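# Sort stuffed toys onto separate shelf levels by kind

## Task

Place every stuffed toy on the shelf so that each kind of toy gets a level to itself and each toy's head and body both rest mostly on the board. The shelf must stay upright. The arrangement has to hold up without the robot supporting anything, and at the end both grippers must release and pull away.

## Robot and tools

Robot: two six-joint arms with parallel grippers, named left_arm and right_arm. The names do not refer to image sides. left_arm's base sits near (+0.005, +0.289, -0.006) m and right_arm's near (-0.005, -0.318, -0.012) m, both roughly unrotated. A bar and plate under and behind the bases can rise up to about 3 cm above the table. Nothing warns you before an arm touches them.

Scene frame: the origin is at table-top height, midway between the arms, a few cm in from the near table edge. +x points out over the table, +y toward left_arm, +z up. Each gripper has its own axes: the fingers point along its +z, and they close and open along its y. The reported end_effector_position is the point between the finger pads, about 1 cm short of the tips. Reported hand positions can be off, more so at long reach.

Row format (used by execute_actions rows and by move target): 14 numbers, each in [-1, 1]. The first 7 are left_arm: dx, dy, dz, rx, ry, rz, opening. The last 7 are right_arm in the same order. All 14 are always required, even if only one arm should move. dx..rz are an offset expressed in that gripper's own axes. They are not an absolute pose. The offset is measured from the gripper pose in the most recent result that showed it. Before any result in the scene, and for the second or later call in one reply, it is measured from wherever the robot is when the action starts. 1.0 equals 0.6 m of travel or 180 degrees of turn. rx, ry, rz form a single rotation vector. Opening is absolute: +1 is fully open (0.093 m) and -1 is closed. All zeros is not a pause: it pulls the arm back to the reference pose. To keep an arm still, send the offset back to its wanted pose in the first call of a reply, then zeros after that, and always send its current opening.

execute_actions(actions, pictures): actions is a list holding at most one item.
- An empty list just reports the state, with pictures.
- {"rows": [...], "steps": n}: 1 to 15 rows, with steps from 6 to 15 (default 15). Each step lasts 1/30 s. Every row is an offset from the same reference pose, not from the row before it. The last row repeats to fill the remaining steps. The final 6 steps run after the result is returned.
- {"steps": n} alone is a wait of up to 300 steps, counted from the last result, so your own reply time is included.
Pass pictures: true to get camera images when actions is not empty. A refused call sends nothing to the robot.

move(target, speed): target is one 14-number row as described above. Each gripper travels in a straight line toward its offset pose, and both paths finish together. A path lasts 0.5 to 10 s and is cut off at 10 s. speed is the top speed in m/s, from 0.002 to 0.5 (default 0.25); turning is capped at twice that value in rad/s. Openings are sent at the start. Moves do not avoid obstacles or the other arm. Grippers lag, may drift off the path, and can overshoot speed near full reach. Faster contact means a harder hit, and aiming past a contact presses harder. The result adds a "move:" line, with done, off_target, moving, held or fault, plus the limits that applied and each gripper's distance from its target. paced means the commanded pose was clipped. held means a safety check blocked steps, and motion can speed up sharply once it lets them through.

wait(seconds): 0 to 10 s with no new command. Arms settle toward their last clipped pose.

zoom_image(camera, region): camera is one of cam_high, cam_low, cam_left_wrist, cam_right_wrist (each 504x504). region is [x0, y0, x1, y1] in pixels from the top-left corner, at most 504 by 504.

read_manual(section): returns licence texts only.

finished_scene(scene): pass the current scene's number.

Control behaviour: on every step the command is limited to 70 mm and 16 degrees away from the measured pose. Position has priority over orientation. Joint friction may leave the hand up to about 31 mm short, and very small moves may do nothing. After an action, the arm only continues up to its last clipped pose, so check the result and send the remainder. A "Hand target" line shows the controller's current goal. "pose unreachable" and HELD mark commands that were altered or blocked.

Gripping: grip_measured is on the opening scale. The pads meet around -0.94, and each mm of object width adds about 0.0208; each gripper has its own fixed bias of up to ±0.02. Commanding below the object's width reading sets the squeeze force, up to roughly 50–62 N per pad. Soft toys let the reading sink further. Keep sending the same closing value to keep holding.

Cautions: do not let rigid objects fall or be knocked off the table. Do not topple the shelf. Avoid arm-to-arm collisions and hard pushes. Holding loads heats the motors: MOTOR HOT appears at 75 °C, at 90 °C that arm stops for 10 s, and at 100 °C the arm goes limp and falls (OVER-TEMPERATURE FAULT). Objects may occasionally be tugged or nudged by outside disturbances. Finish by opening both grippers and moving them away from the toys and shelf.

Each tool is called after "Request:" as name([rows], argument=value, ...), one row to a line, values as JSON.

## Session

Request:
execute_actions(actions=[])

Scene clock: 0.00 s of 9600.00 s.
left_arm: end_effector_position=(+0.2614, +0.2603, +0.1297) grip_measured=+0.995 end_effector_quat_wxyz=(+0.049, +0.248, +0.937, +0.240) | right_arm: end_effector_position=(+0.2916, -0.1944, +0.3447) grip_measured=+1.000 end_effector_quat_wxyz=(+0.349, +0.112, +0.690, +0.625)
Joint positions: left_arm=[-0.426  1.489  1.151 -1.232 -0.482  0.112  0.093] | right_arm=[ 0.012  0.931  0.788  0.21  -0.957  1.27   0.093]
Joint velocities: left_arm=[-0.022  0.027 -0.017 -0.051 -0.095 -0.007 -0.   ] | right_arm=[ 0.002 -0.007  0.002 -0.051  0.081  0.022  0.   ]
Motor temperatures (°C, as the motors report them): left_arm=[25 27 25 27 25 25] | right_arm=[28 27 25 27 28 27]
Hand target (left_arm): +0.261, +0.260, +0.130; +0.049, +0.248, +0.937, +0.240
Hand target (right_arm): +0.292, -0.194, +0.345; +0.349, +0.112, +0.690, +0.625

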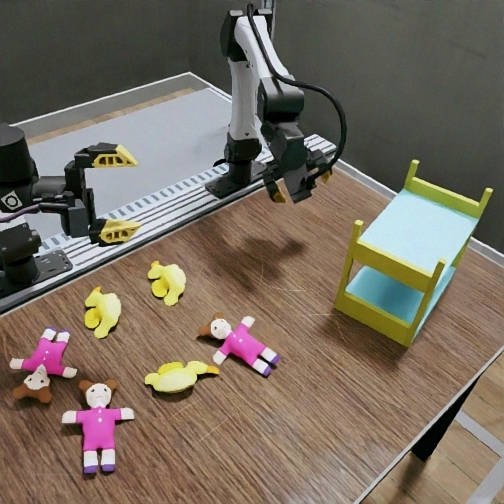

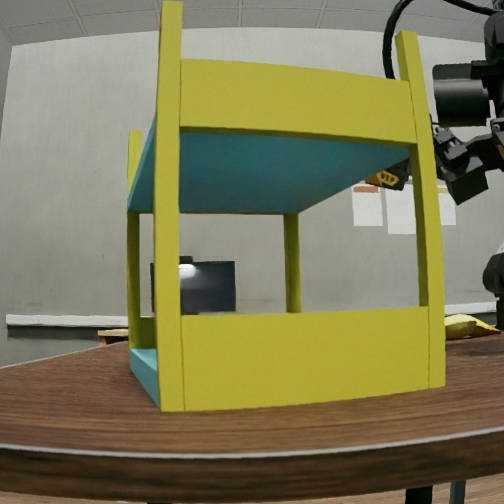

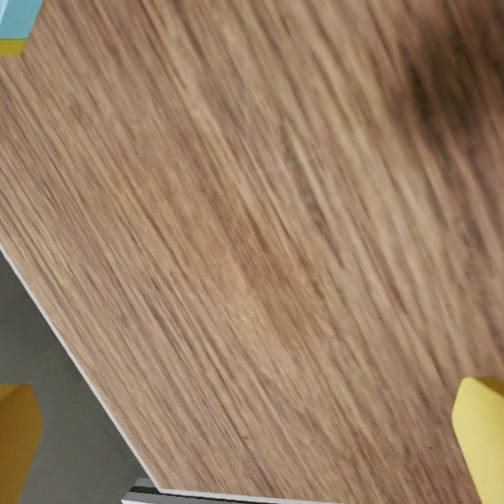

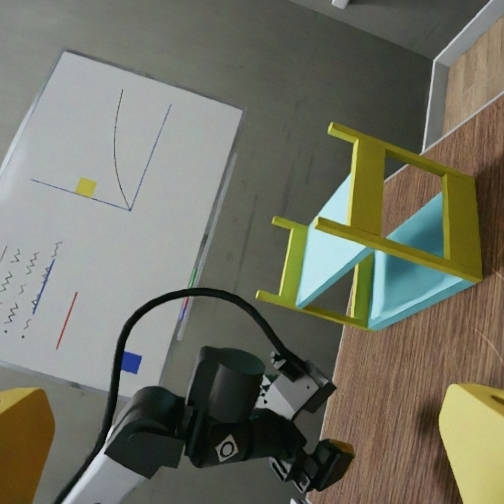

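Request:
move(target=[0,0,-0.25,0.156,0.032,-0.161,1,0,0,0,0.445,0.248,-0.080,1])

Scene clock: 5.20 s of 9600.00 s.
left_arm: end_effector_position=(+0.2295, +0.1971, +0.2531) grip_measured=+0.995 end_effector_quat_wxyz=(+0.122, +0.008, +0.992, -0.041) | right_arm: end_effector_position=(+0.2909, -0.1974, +0.3454) grip_measured=+1.000 end_effector_quat_wxyz=(+0.256, +0.019, +0.958, +0.125)
Joint positions: left_arm=[-0.388  1.379  1.618 -1.579  0.002 -0.361  0.093] | right_arm=[ 0.434  1.525  2.113 -1.566 -0.04   0.417  0.093]
Joint velocities: left_arm=[ 0.007 -0.012  0.037  0.007  0.037  0.007 -0.001] | right_arm=[ 0.012 -0.002  0.007  0.037  0.037 -0.007  0.   ]
Motor temperatures (°C, as the motors report them): left_arm=[25 27 26 27 25 25] | right_arm=[28 27 26 28 28 27]
Hand target (left_arm): +0.228, +0.199, +0.260; +0.129, -0.000, +0.990, -0.049
Hand target (right_arm): +0.290, -0.197, +0.344; +0.251, +0.015, +0.961, +0.116
Off the commanded pose (left_arm): 0.009 m, 15 deg.
Off the commanded pose (right_arm): 0.003 m, 33 deg; orientation clipped at the last step of the last action.
joint sent to its limit (left arm) — the command would take joint 4 (wrist pitch) past its lower limit, so that joint was sent only as far as its limit.
joint sent to its limit (right arm) — the command would take joint 4 (wrist pitch) past its lower limit, so that joint was sent only as far as its limit.
Kept back: nothing.
move: off_target (left_arm, right_arm); limits=paced

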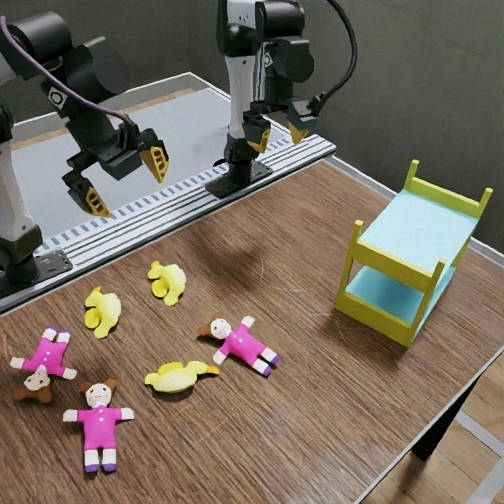

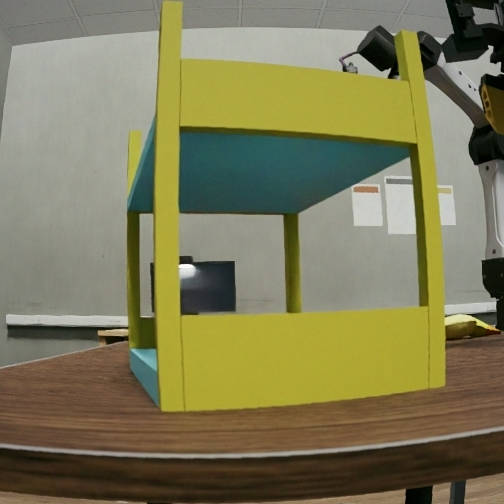

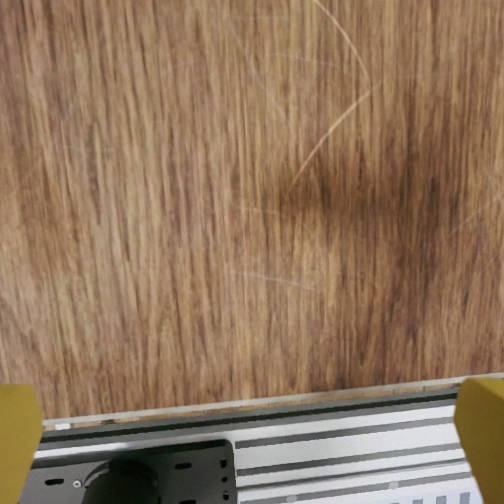

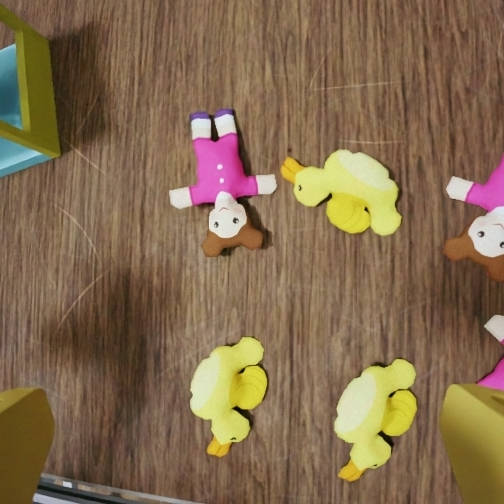

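Request:
move(target=[0,0.22,0,-0.026,-0.31,0,1,0.315,-0.162,0.257,0.081,0.166,-0.012,1])

Scene clock: 8.87 s of 9600.00 s.
left_arm: end_effector_position=(+0.2317, +0.3257, +0.2387) grip_measured=+0.995 end_effector_quat_wxyz=(+0.562, -0.028, +0.827, -0.007) | right_arm: end_effector_position=(+0.2116, -0.2339, +0.1104) grip_measured=+1.000 end_effector_quat_wxyz=(+0.014, +0.001, +1.000, +0.008)
Joint positions: left_arm=[ 0.393  0.487  0.65  -0.598  0.353  0.111  0.093] | right_arm=[ 0.435  1.368  1.111 -1.267 -0.007  0.368  0.093]
Joint velocities: left_arm=[-0.007  0.002 -0.012 -0.007 -0.066  0.022 -0.   ] | right_arm=[ 0.017 -0.002  0.012  0.022  0.007  0.066  0.   ]
Motor temperatures (°C, as the motors report them): left_arm=[25 27 26 28 25 25] | right_arm=[28 28 27 28 28 27]
Hand target (left_arm): +0.233, +0.327, +0.239; +0.568, -0.027, +0.822, -0.005
Hand target (right_arm): +0.210, -0.239, +0.102; -0.000, +0.003, +1.000, -0.003
Off the commanded pose (left_arm): 0.005 m, 2 deg.
Off the commanded pose (right_arm): 0.012 m, 2 deg.
Kept back: nothing.
move: off_target (right_arm)

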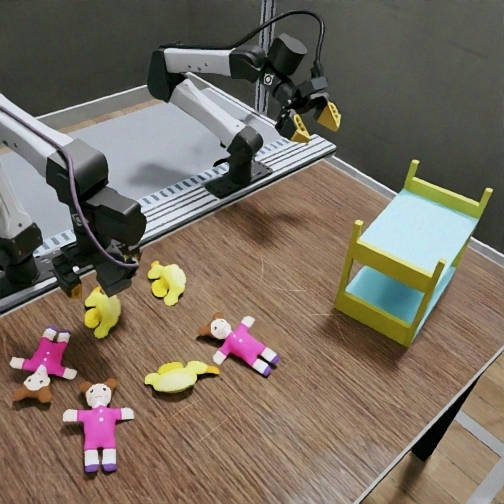

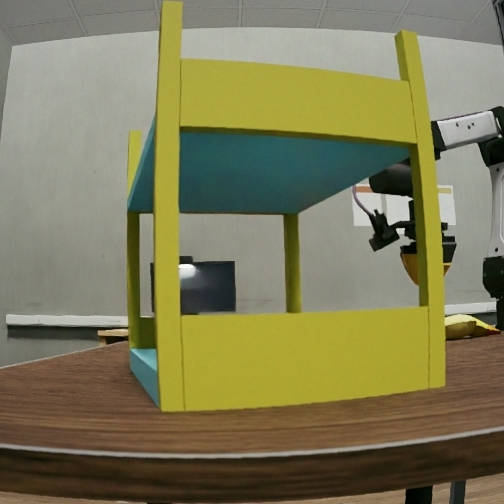

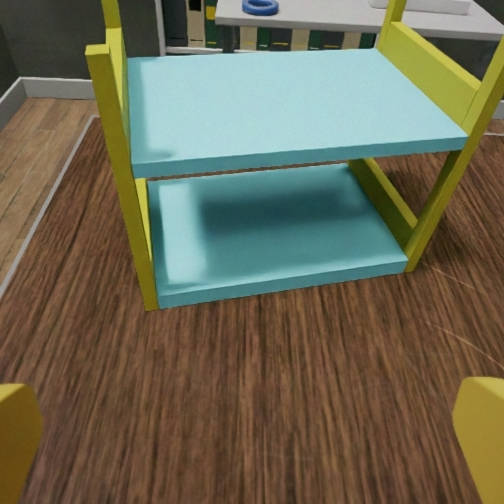

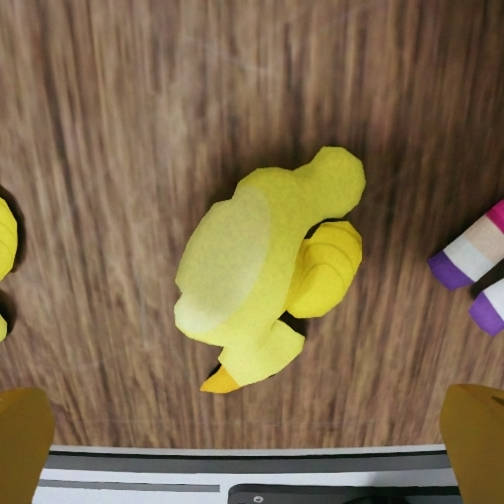

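Request:
move(target=[0,0,0,0,0,0,1,-0.017,-0.008,0.06,0,0,0.14,1])

Request:
move(target=[0,0,0,0,0,0,1,0,0,0.1,0,0,0,1], speed=0.1)

Scene clock: 11.00 s of 9600.00 s.
left_arm: end_effector_position=(+0.2318, +0.3254, +0.2390) grip_measured=+0.995 end_effector_quat_wxyz=(+0.562, -0.027, +0.826, -0.008) | right_arm: end_effector_position=(+0.2273, -0.2342, +0.0845) grip_measured=+1.000 end_effector_quat_wxyz=(+0.027, +0.210, +0.977, +0.019)
Joint positions: left_arm=[ 0.393  0.487  0.65  -0.597  0.355  0.111  0.093] | right_arm=[ 0.411  1.402  1.034 -1.122 -0.007  0.765  0.093]
Joint velocities: left_arm=[-0.007  0.012 -0.002  0.037 -0.037 -0.022 -0.001] | right_arm=[-0.012 -0.012 -0.012 -0.066  0.007  0.037  0.   ]
Motor temperatures (°C, as the motors report them): left_arm=[25 27 26 29 25 25] | right_arm=[28 28 27 28 28 27]
Hand target (left_arm): +0.232, +0.326, +0.239; +0.562, -0.028, +0.827, -0.007
Hand target (right_arm): +0.223, -0.238, +0.075; +0.012, +0.219, +0.976, +0.011
Off the commanded pose (left_arm): 0.000 m, 0 deg.
Off the commanded pose (right_arm): 0.012 m, 2 deg.
Kept back: nothing.
move: off_target (right_arm)

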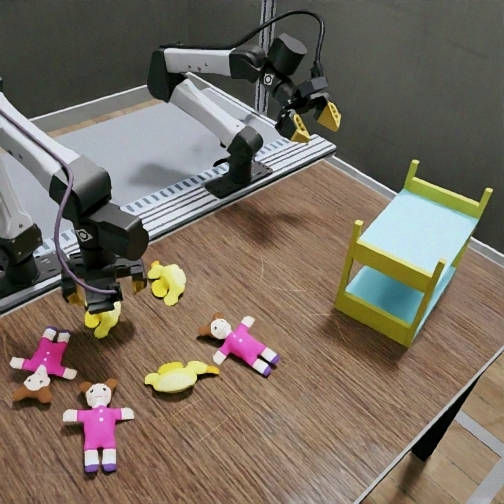

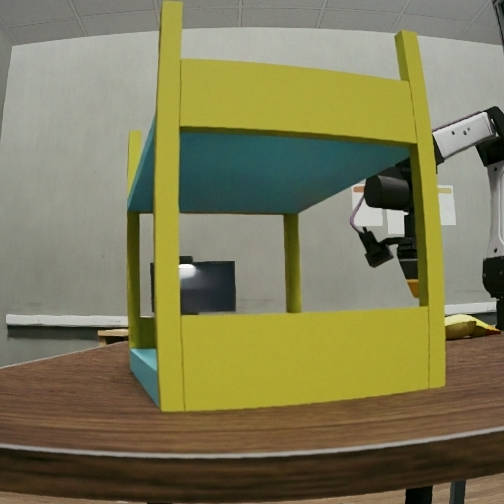

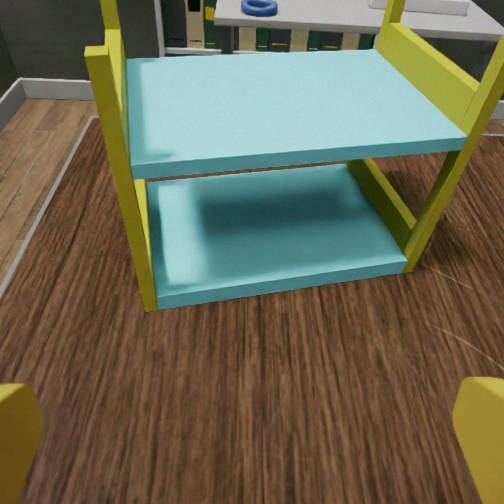

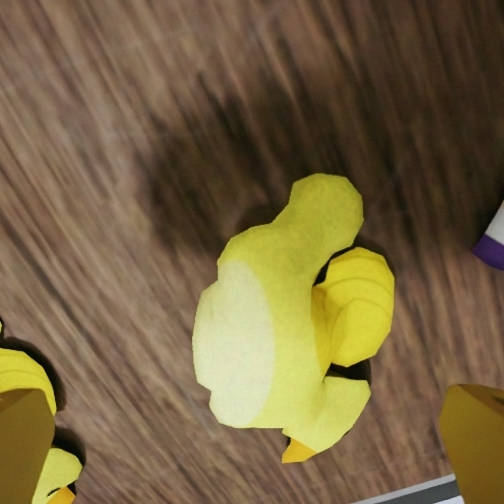

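Scene clock: 12.20 s of 9600.00 s.
left_arm: end_effector_position=(+0.2318, +0.3254, +0.2390) grip_measured=+0.995 end_effector_quat_wxyz=(+0.562, -0.027, +0.826, -0.008) | right_arm: end_effector_position=(+0.2375, -0.2307, +0.0333) grip_measured=+1.000 end_effector_quat_wxyz=(+0.039, +0.210, +0.977, +0.027)
Joint positions: left_arm=[ 0.393  0.487  0.65  -0.597  0.355  0.111  0.093] | right_arm=[ 0.411  1.468  0.879 -0.871 -0.007  0.765  0.093]
Joint velocities: left_arm=[-0.002  0.012 -0.002  0.007  0.051 -0.139 -0.001] | right_arm=[ 0.002  0.007  0.002  0.022 -0.037 -0.022  0.   ]
Motor temperatures (°C, as the motors report them): left_arm=[25 27 27 29 25 25] | right_arm=[28 28 27 28 28 27]
Hand target (left_arm): +0.232, +0.325, +0.239; +0.562, -0.027, +0.826, -0.008
Hand target (right_arm): +0.232, -0.233, +0.025; +0.026, +0.210, +0.977, +0.019
Off the commanded pose (left_arm): 0.000 m, 0 deg.
Off the commanded pose (right_arm): 0.011 m, 2 deg.
Kept back: nothing.
move: off_target (right_arm)

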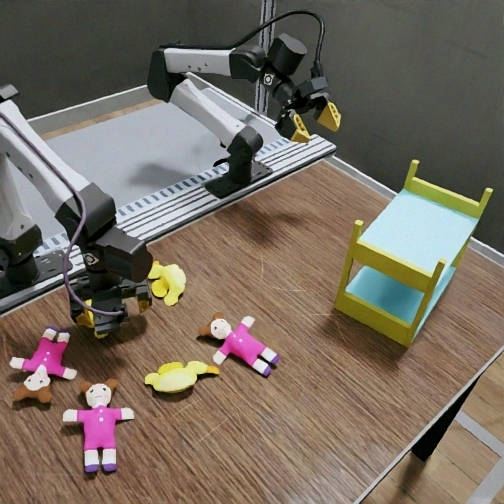

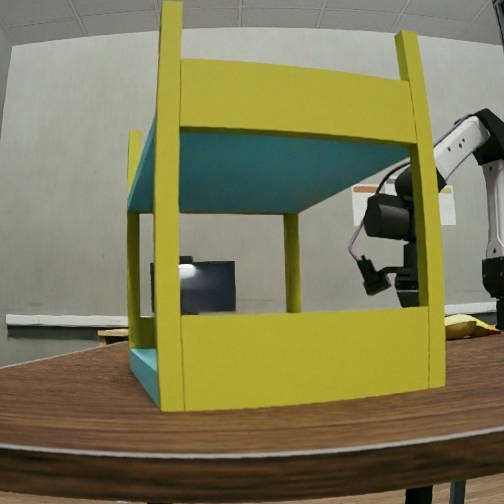

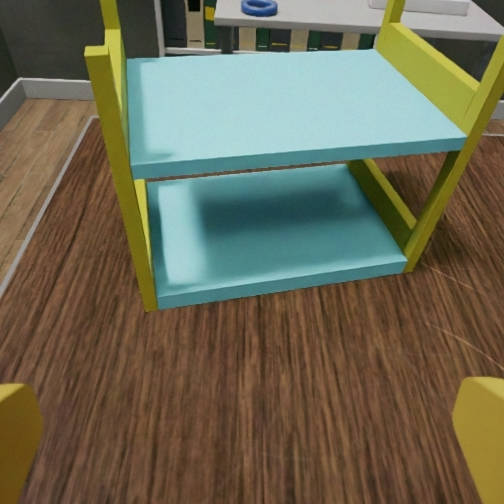

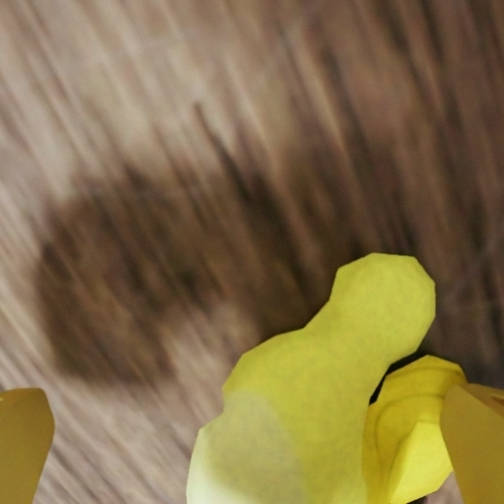

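Drifted; shift toward -y, +x gripper, down.

Request:
move(target=[0,0,0,0,0,0,1,0.035,-0.04,0.0,0,0,0,1], speed=0.08)

Request:
move(target=[0,0,0,0,0,0,1,0.01,0,0.035,0,0,0,1], speed=0.08)

Scene clock: 13.17 s of 9600.00 s.
left_arm: end_effector_position=(+0.2318, +0.3254, +0.2390) grip_measured=+0.995 end_effector_quat_wxyz=(+0.562, -0.027, +0.826, -0.008) | right_arm: end_effector_position=(+0.2155, -0.2385, +0.0330) grip_measured=+1.000 end_effector_quat_wxyz=(+0.046, +0.206, +0.977, +0.031)
Joint positions: left_arm=[ 0.393  0.487  0.65  -0.597  0.355  0.111  0.093] | right_arm=[ 0.411  1.36   0.785 -0.869 -0.007  0.758  0.093]
Joint velocities: left_arm=[-0.012 -0.002  0.002  0.022  0.066  0.037  0.001] | right_arm=[-0.017  0.007 -0.012  0.022 -0.022  0.037  0.   ]
Motor temperatures (°C, as the motors report them): left_arm=[25 27 27 29 25 25] | right_arm=[28 28 27 28 28 27]
Hand target (left_arm): +0.232, +0.325, +0.239; +0.562, -0.027, +0.826, -0.008
Hand target (right_arm): +0.209, -0.244, +0.030; +0.039, +0.210, +0.977, +0.027
Off the commanded pose (left_arm): 0.000 m, 0 deg.
Off the commanded pose (right_arm): 0.009 m, 1 deg.
Kept back: nothing.
move: done

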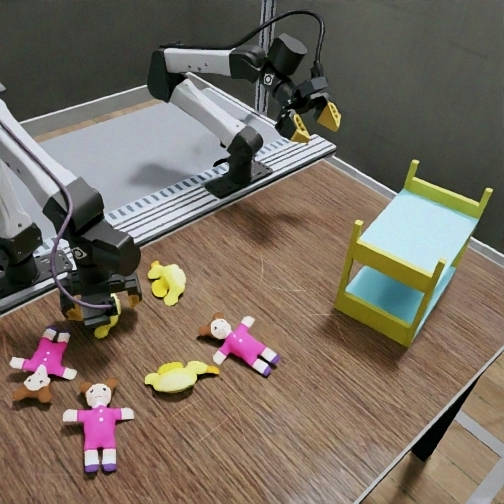

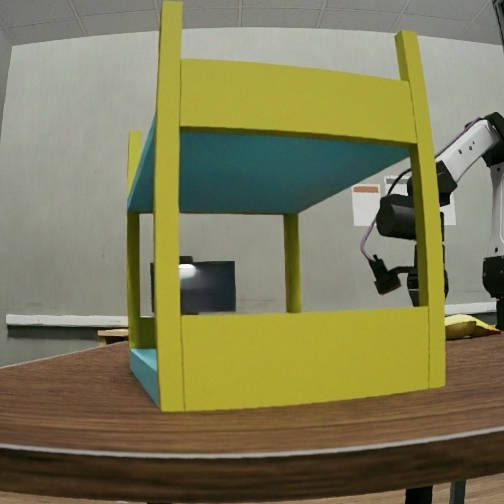

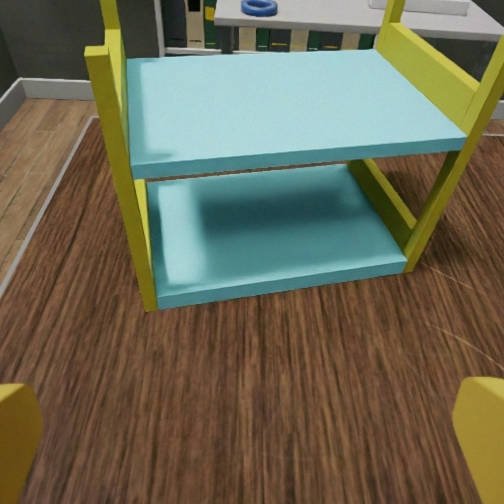

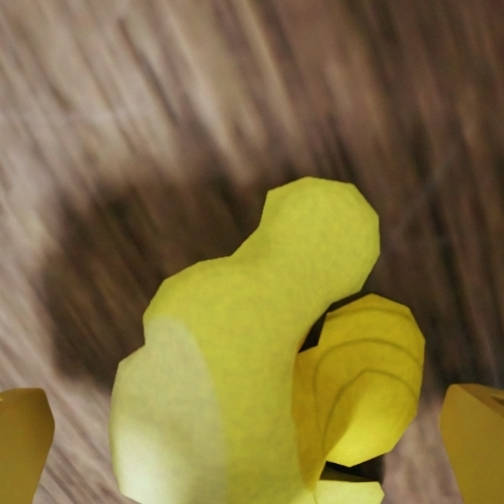

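Scene clock: 13.93 s of 9600.00 s.
left_arm: end_effector_position=(+0.2318, +0.3254, +0.2390) grip_measured=+0.995 end_effector_quat_wxyz=(+0.562, -0.027, +0.826, -0.008) | right_arm: end_effector_position=(+0.2173, -0.2357, +0.0214) grip_measured=+1.000 end_effector_quat_wxyz=(+0.056, +0.208, +0.976, +0.038)
Joint positions: left_arm=[ 0.393  0.487  0.65  -0.597  0.355  0.111  0.093] | right_arm=[ 0.421  1.368  0.739 -0.792 -0.007  0.771  0.093]
Joint velocities: left_arm=[-0.007  0.012  0.002  0.022  0.037  0.022 -0.001] | right_arm=[ 0.002  0.002  0.002  0.051 -0.022  0.081  0.   ]
Motor temperatures (°C, as the motors report them): left_arm=[25 27 27 29 25 25] | right_arm=[28 28 27 28 28 27]
Hand target (left_arm): +0.232, +0.325, +0.239; +0.562, -0.027, +0.826, -0.008
Hand target (right_arm): +0.212, -0.235, +0.012; +0.046, +0.206, +0.977, +0.031
Off the commanded pose (left_arm): 0.000 m, 0 deg.
Off the commanded pose (right_arm): 0.011 m, 1 deg.
Kept back: nothing.
move: off_target (right_arm)

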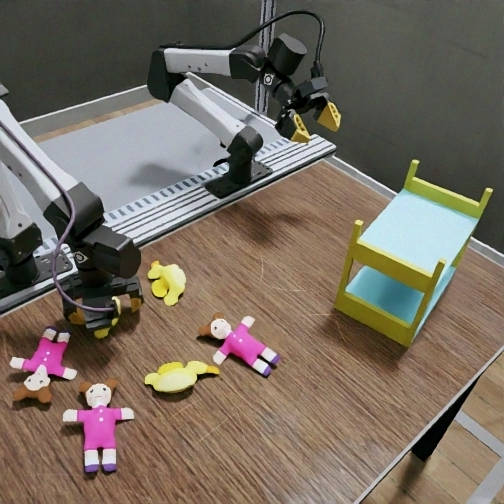

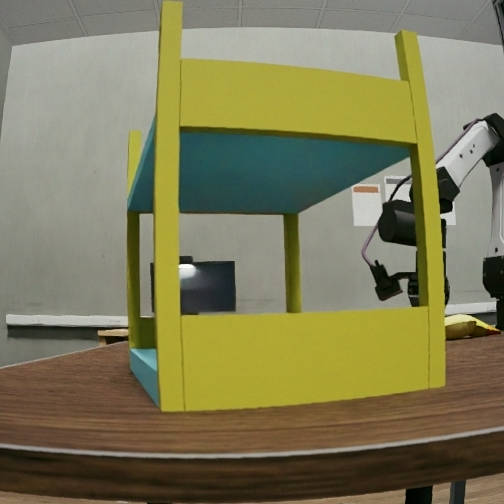

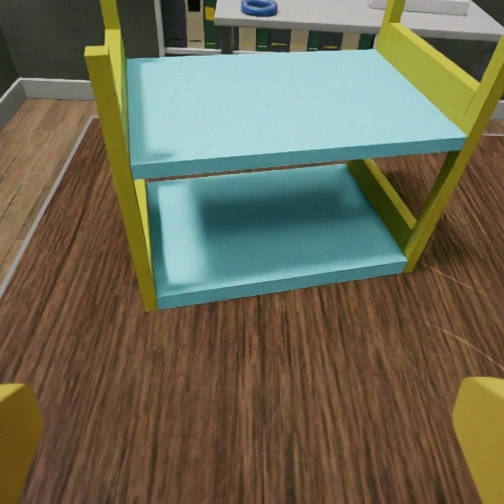

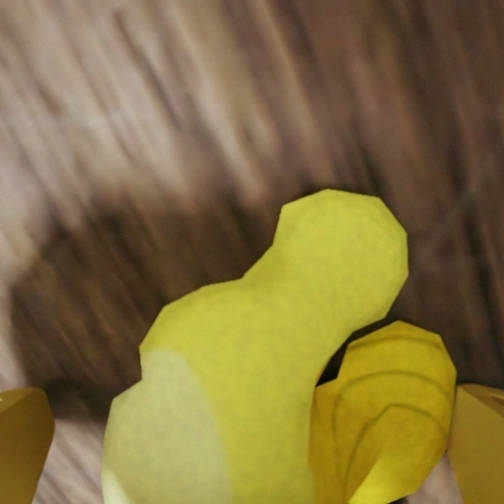

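Request:
move(target=[0,0,0,0,0,0,1,0,0,0,0,0,0,-0.4])

Request:
move(target=[0,0,0,0,0,0,1,0,0,-0.18,0,0,0,-0.4], speed=0.15)

Scene clock: 14.90 s of 9600.00 s.
left_arm: end_effector_position=(+0.2318, +0.3254, +0.2390) grip_measured=+0.995 end_effector_quat_wxyz=(+0.562, -0.027, +0.826, -0.008) | right_arm: end_effector_position=(+0.2175, -0.2358, +0.0214) grip_measured=-0.397 end_effector_quat_wxyz=(+0.056, +0.208, +0.976, +0.037)
Joint positions: left_arm=[ 0.393  0.487  0.65  -0.597  0.355  0.111  0.093] | right_arm=[ 0.421  1.368  0.739 -0.791 -0.006  0.771  0.026]
Joint velocities: left_arm=[-0.012  0.007 -0.007  0.007  0.051 -0.007 -0.   ] | right_arm=[-0.007  0.002 -0.002  0.037 -0.007 -0.037 -0.001]
Motor temperatures (°C, as the motors report them): left_arm=[25 27 27 30 25 25] | right_arm=[28 28 27 28 28 27]
Hand target (left_arm): +0.232, +0.325, +0.239; +0.562, -0.027, +0.826, -0.008
Hand target (right_arm): +0.217, -0.236, +0.021; +0.056, +0.208, +0.976, +0.037
Off the commanded pose (left_arm): 0.000 m, 0 deg.
Off the commanded pose (right_arm): 0.000 m, 0 deg.
Kept back: nothing.
move: done

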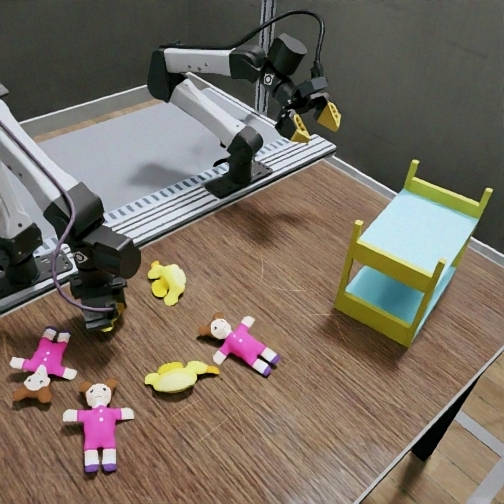

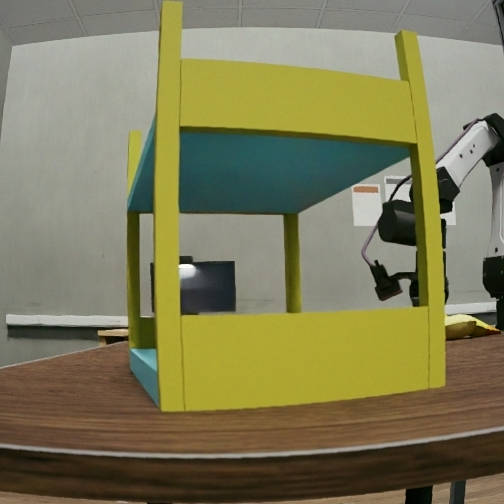

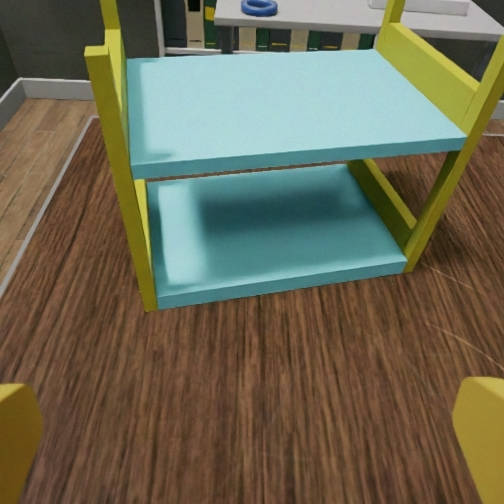

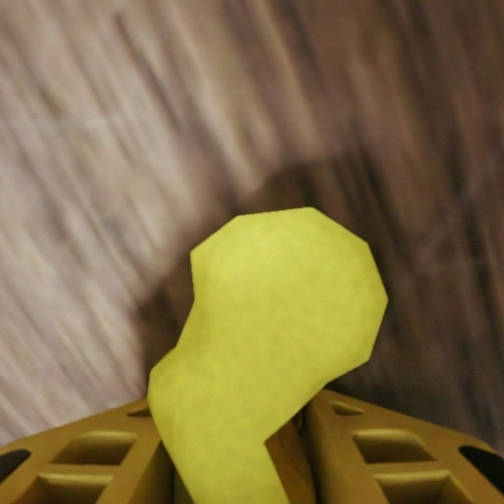

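Scene clock: 16.27 s of 9600.00 s.
left_arm: end_effector_position=(+0.2318, +0.3254, +0.2390) grip_measured=+0.995 end_effector_quat_wxyz=(+0.562, -0.027, +0.826, -0.008) | right_arm: end_effector_position=(+0.2040, -0.2405, +0.1238) grip_measured=-0.397 end_effector_quat_wxyz=(+0.054, +0.208, +0.976, +0.036)
Joint positions: left_arm=[ 0.393  0.487  0.65  -0.597  0.355  0.111  0.093] | right_arm=[ 0.421  1.239  1.061 -1.248 -0.006  0.771  0.026]
Joint velocities: left_arm=[-0.002  0.002 -0.017 -0.037 -0.022  0.007  0.001] | right_arm=[-0.022 -0.002 -0.002 -0.037 -0.066 -0.066  0.   ]
Motor temperatures (°C, as the motors report them): left_arm=[25 27 27 30 25 25] | right_arm=[28 28 27 28 28 27]
Hand target (left_arm): +0.232, +0.325, +0.239; +0.562, -0.027, +0.826, -0.008
Hand target (right_arm): +0.202, -0.241, +0.129; +0.056, +0.208, +0.976, +0.037
Off the commanded pose (left_arm): 0.000 m, 0 deg.
Off the commanded pose (right_arm): 0.005 m, 0 deg.
Kept back: nothing.
move: done

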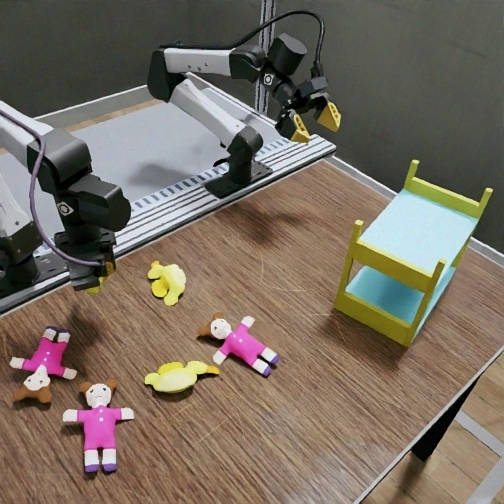

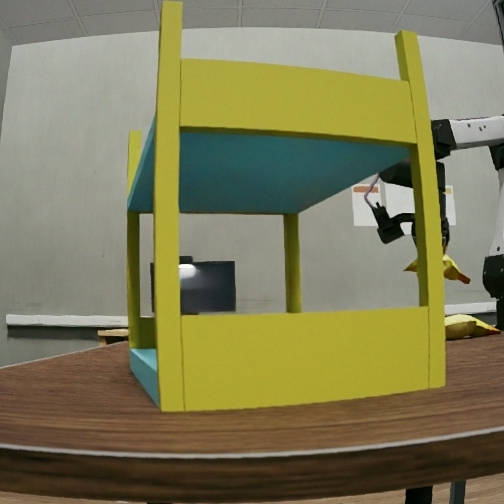

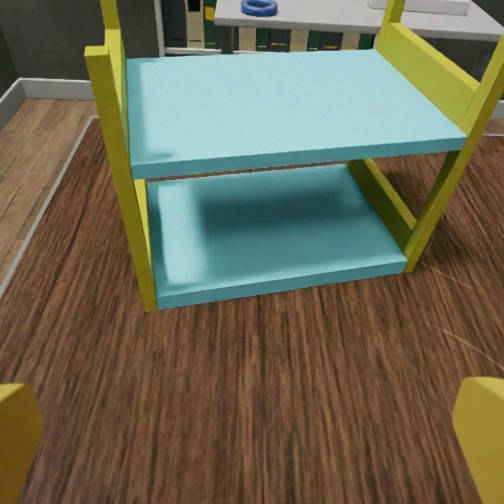

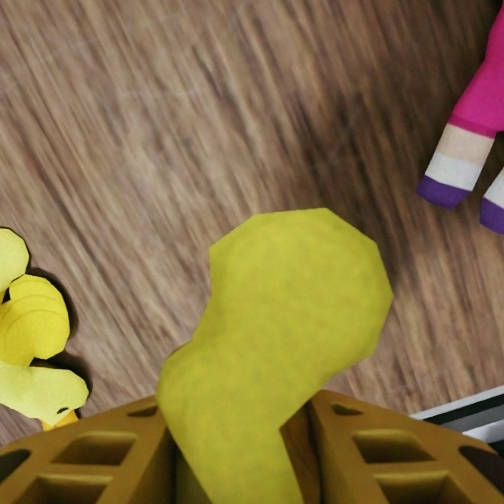

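Request:
move(target=[0,0,0,0,0,0,1,0.042,0.60,0.052,0,0,0,-0.4])

Request:
move(target=[0,0,0,0,0,0,1,0.01,0,0.165,0,0,0,-0.4], speed=0.12)

Scene clock: 18.70 s of 9600.00 s.
left_arm: end_effector_position=(+0.2318, +0.3254, +0.2390) grip_measured=+0.995 end_effector_quat_wxyz=(+0.562, -0.027, +0.826, -0.008) | right_arm: end_effector_position=(+0.3268, +0.0987, +0.1275) grip_measured=-0.397 end_effector_quat_wxyz=(+0.081, +0.204, +0.969, +0.111)
Joint positions: left_arm=[ 0.393  0.487  0.65  -0.597  0.355  0.111  0.093] | right_arm=[ 0.989  2.584  2.866 -1.568  0.058  1.324  0.026]
Joint velocities: left_arm=[ 0.002  0.007  0.007 -0.051 -0.007 -0.007 -0.001] | right_arm=[ 0.002  0.002 -0.007 -0.081  0.022 -0.081 -0.   ]
Motor temperatures (°C, as the motors report them): left_arm=[25 27 27 30 25 25] | right_arm=[28 29 27 28 28 27]
Hand target (left_arm): +0.232, +0.325, +0.239; +0.562, -0.027, +0.826, -0.008
Hand target (right_arm): +0.325, +0.098, +0.123; +0.081, +0.205, +0.970, +0.102
Off the commanded pose (left_arm): 0.000 m, 0 deg.
Off the commanded pose (right_arm): 0.005 m, 9 deg.
elbow stopped short (right arm): the move would have taken joint 3 (elbow) straighter than the controller allows; a more bent joint 3 avoids this.
Kept back: nothing.
move: off_target (right_arm)

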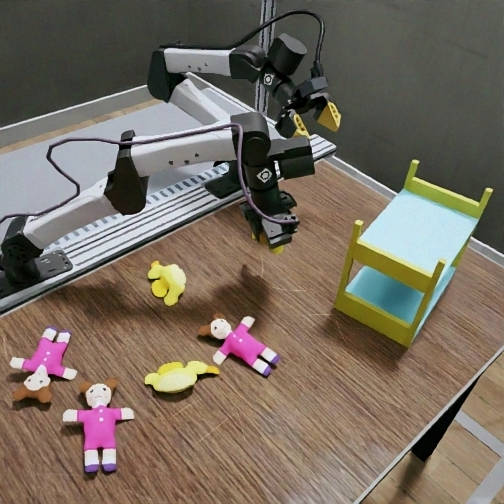

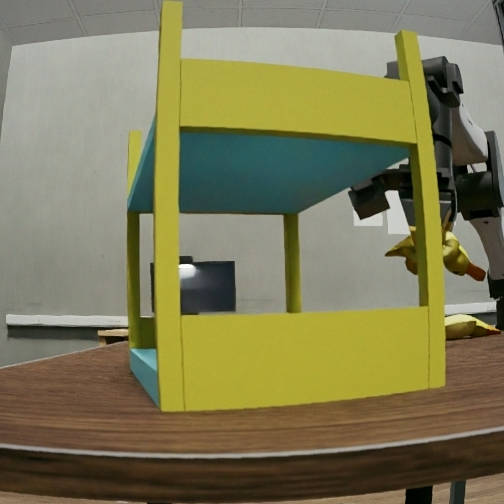

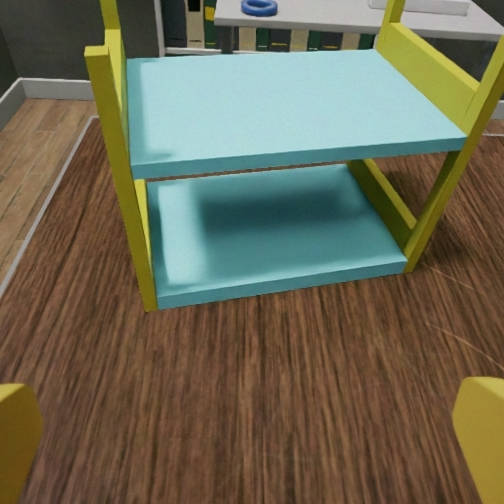

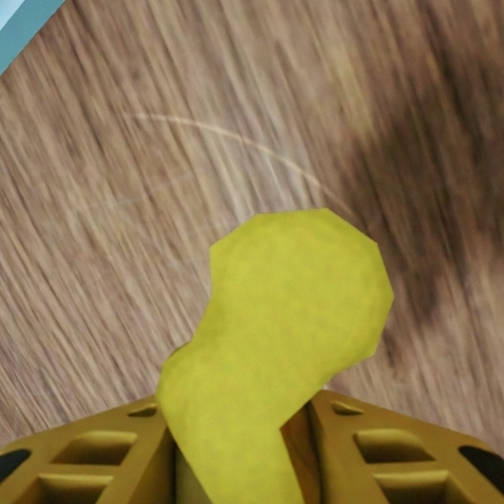

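Scene clock: 20.10 s of 9600.00 s.
left_arm: end_effector_position=(+0.2318, +0.3254, +0.2390) grip_measured=+0.995 end_effector_quat_wxyz=(+0.562, -0.027, +0.826, -0.008) | right_arm: end_effector_position=(+0.3434, +0.1213, +0.0381) grip_measured=-0.397 end_effector_quat_wxyz=(+0.083, +0.204, +0.969, +0.114)
Joint positions: left_arm=[ 0.393  0.487  0.65  -0.597  0.355  0.111  0.093] | right_arm=[ 0.989  2.553  2.431 -1.156  0.058  1.324  0.026]
Joint velocities: left_arm=[ 0.002  0.007 -0.012 -0.022 -0.037  0.007  0.003] | right_arm=[-0.007 -0.007  0.002 -0.066 -0.037  0.007 -0.   ]
Motor temperatures (°C, as the motors report them): left_arm=[25 27 27 31 25 25] | right_arm=[28 31 28 28 28 27]
Hand target (left_arm): +0.232, +0.325, +0.239; +0.562, -0.027, +0.826, -0.008
Hand target (right_arm): +0.343, +0.120, +0.032; +0.081, +0.204, +0.969, +0.110
Off the commanded pose (left_arm): 0.000 m, 0 deg.
Off the commanded pose (right_arm): 0.007 m, 0 deg.
Kept back: nothing.
move: done

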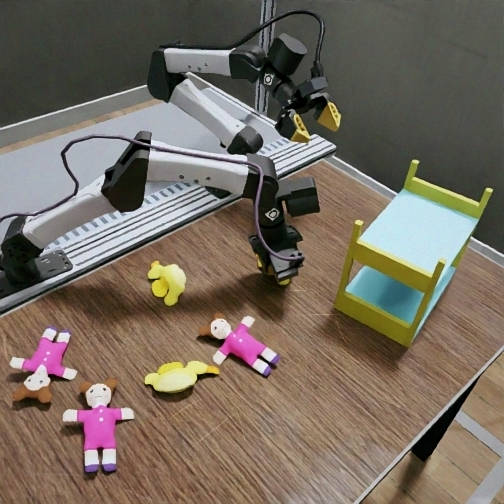

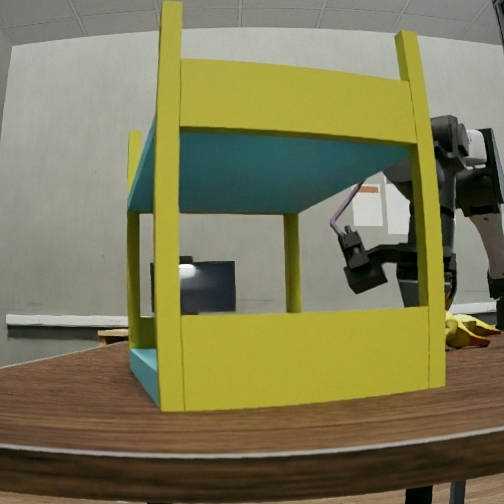

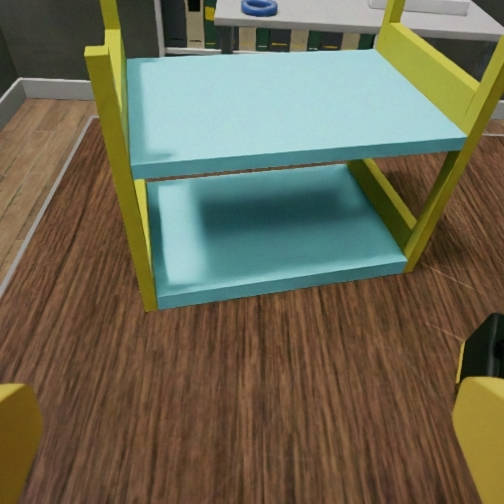

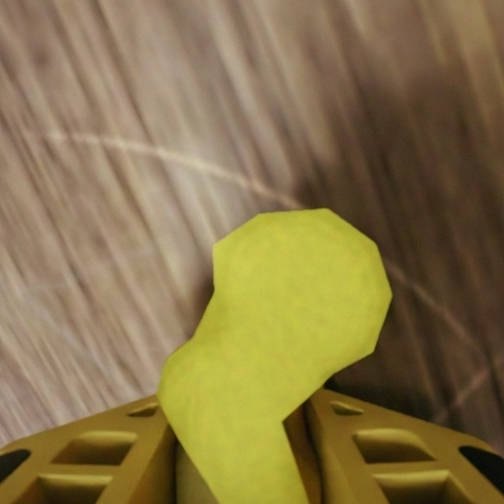

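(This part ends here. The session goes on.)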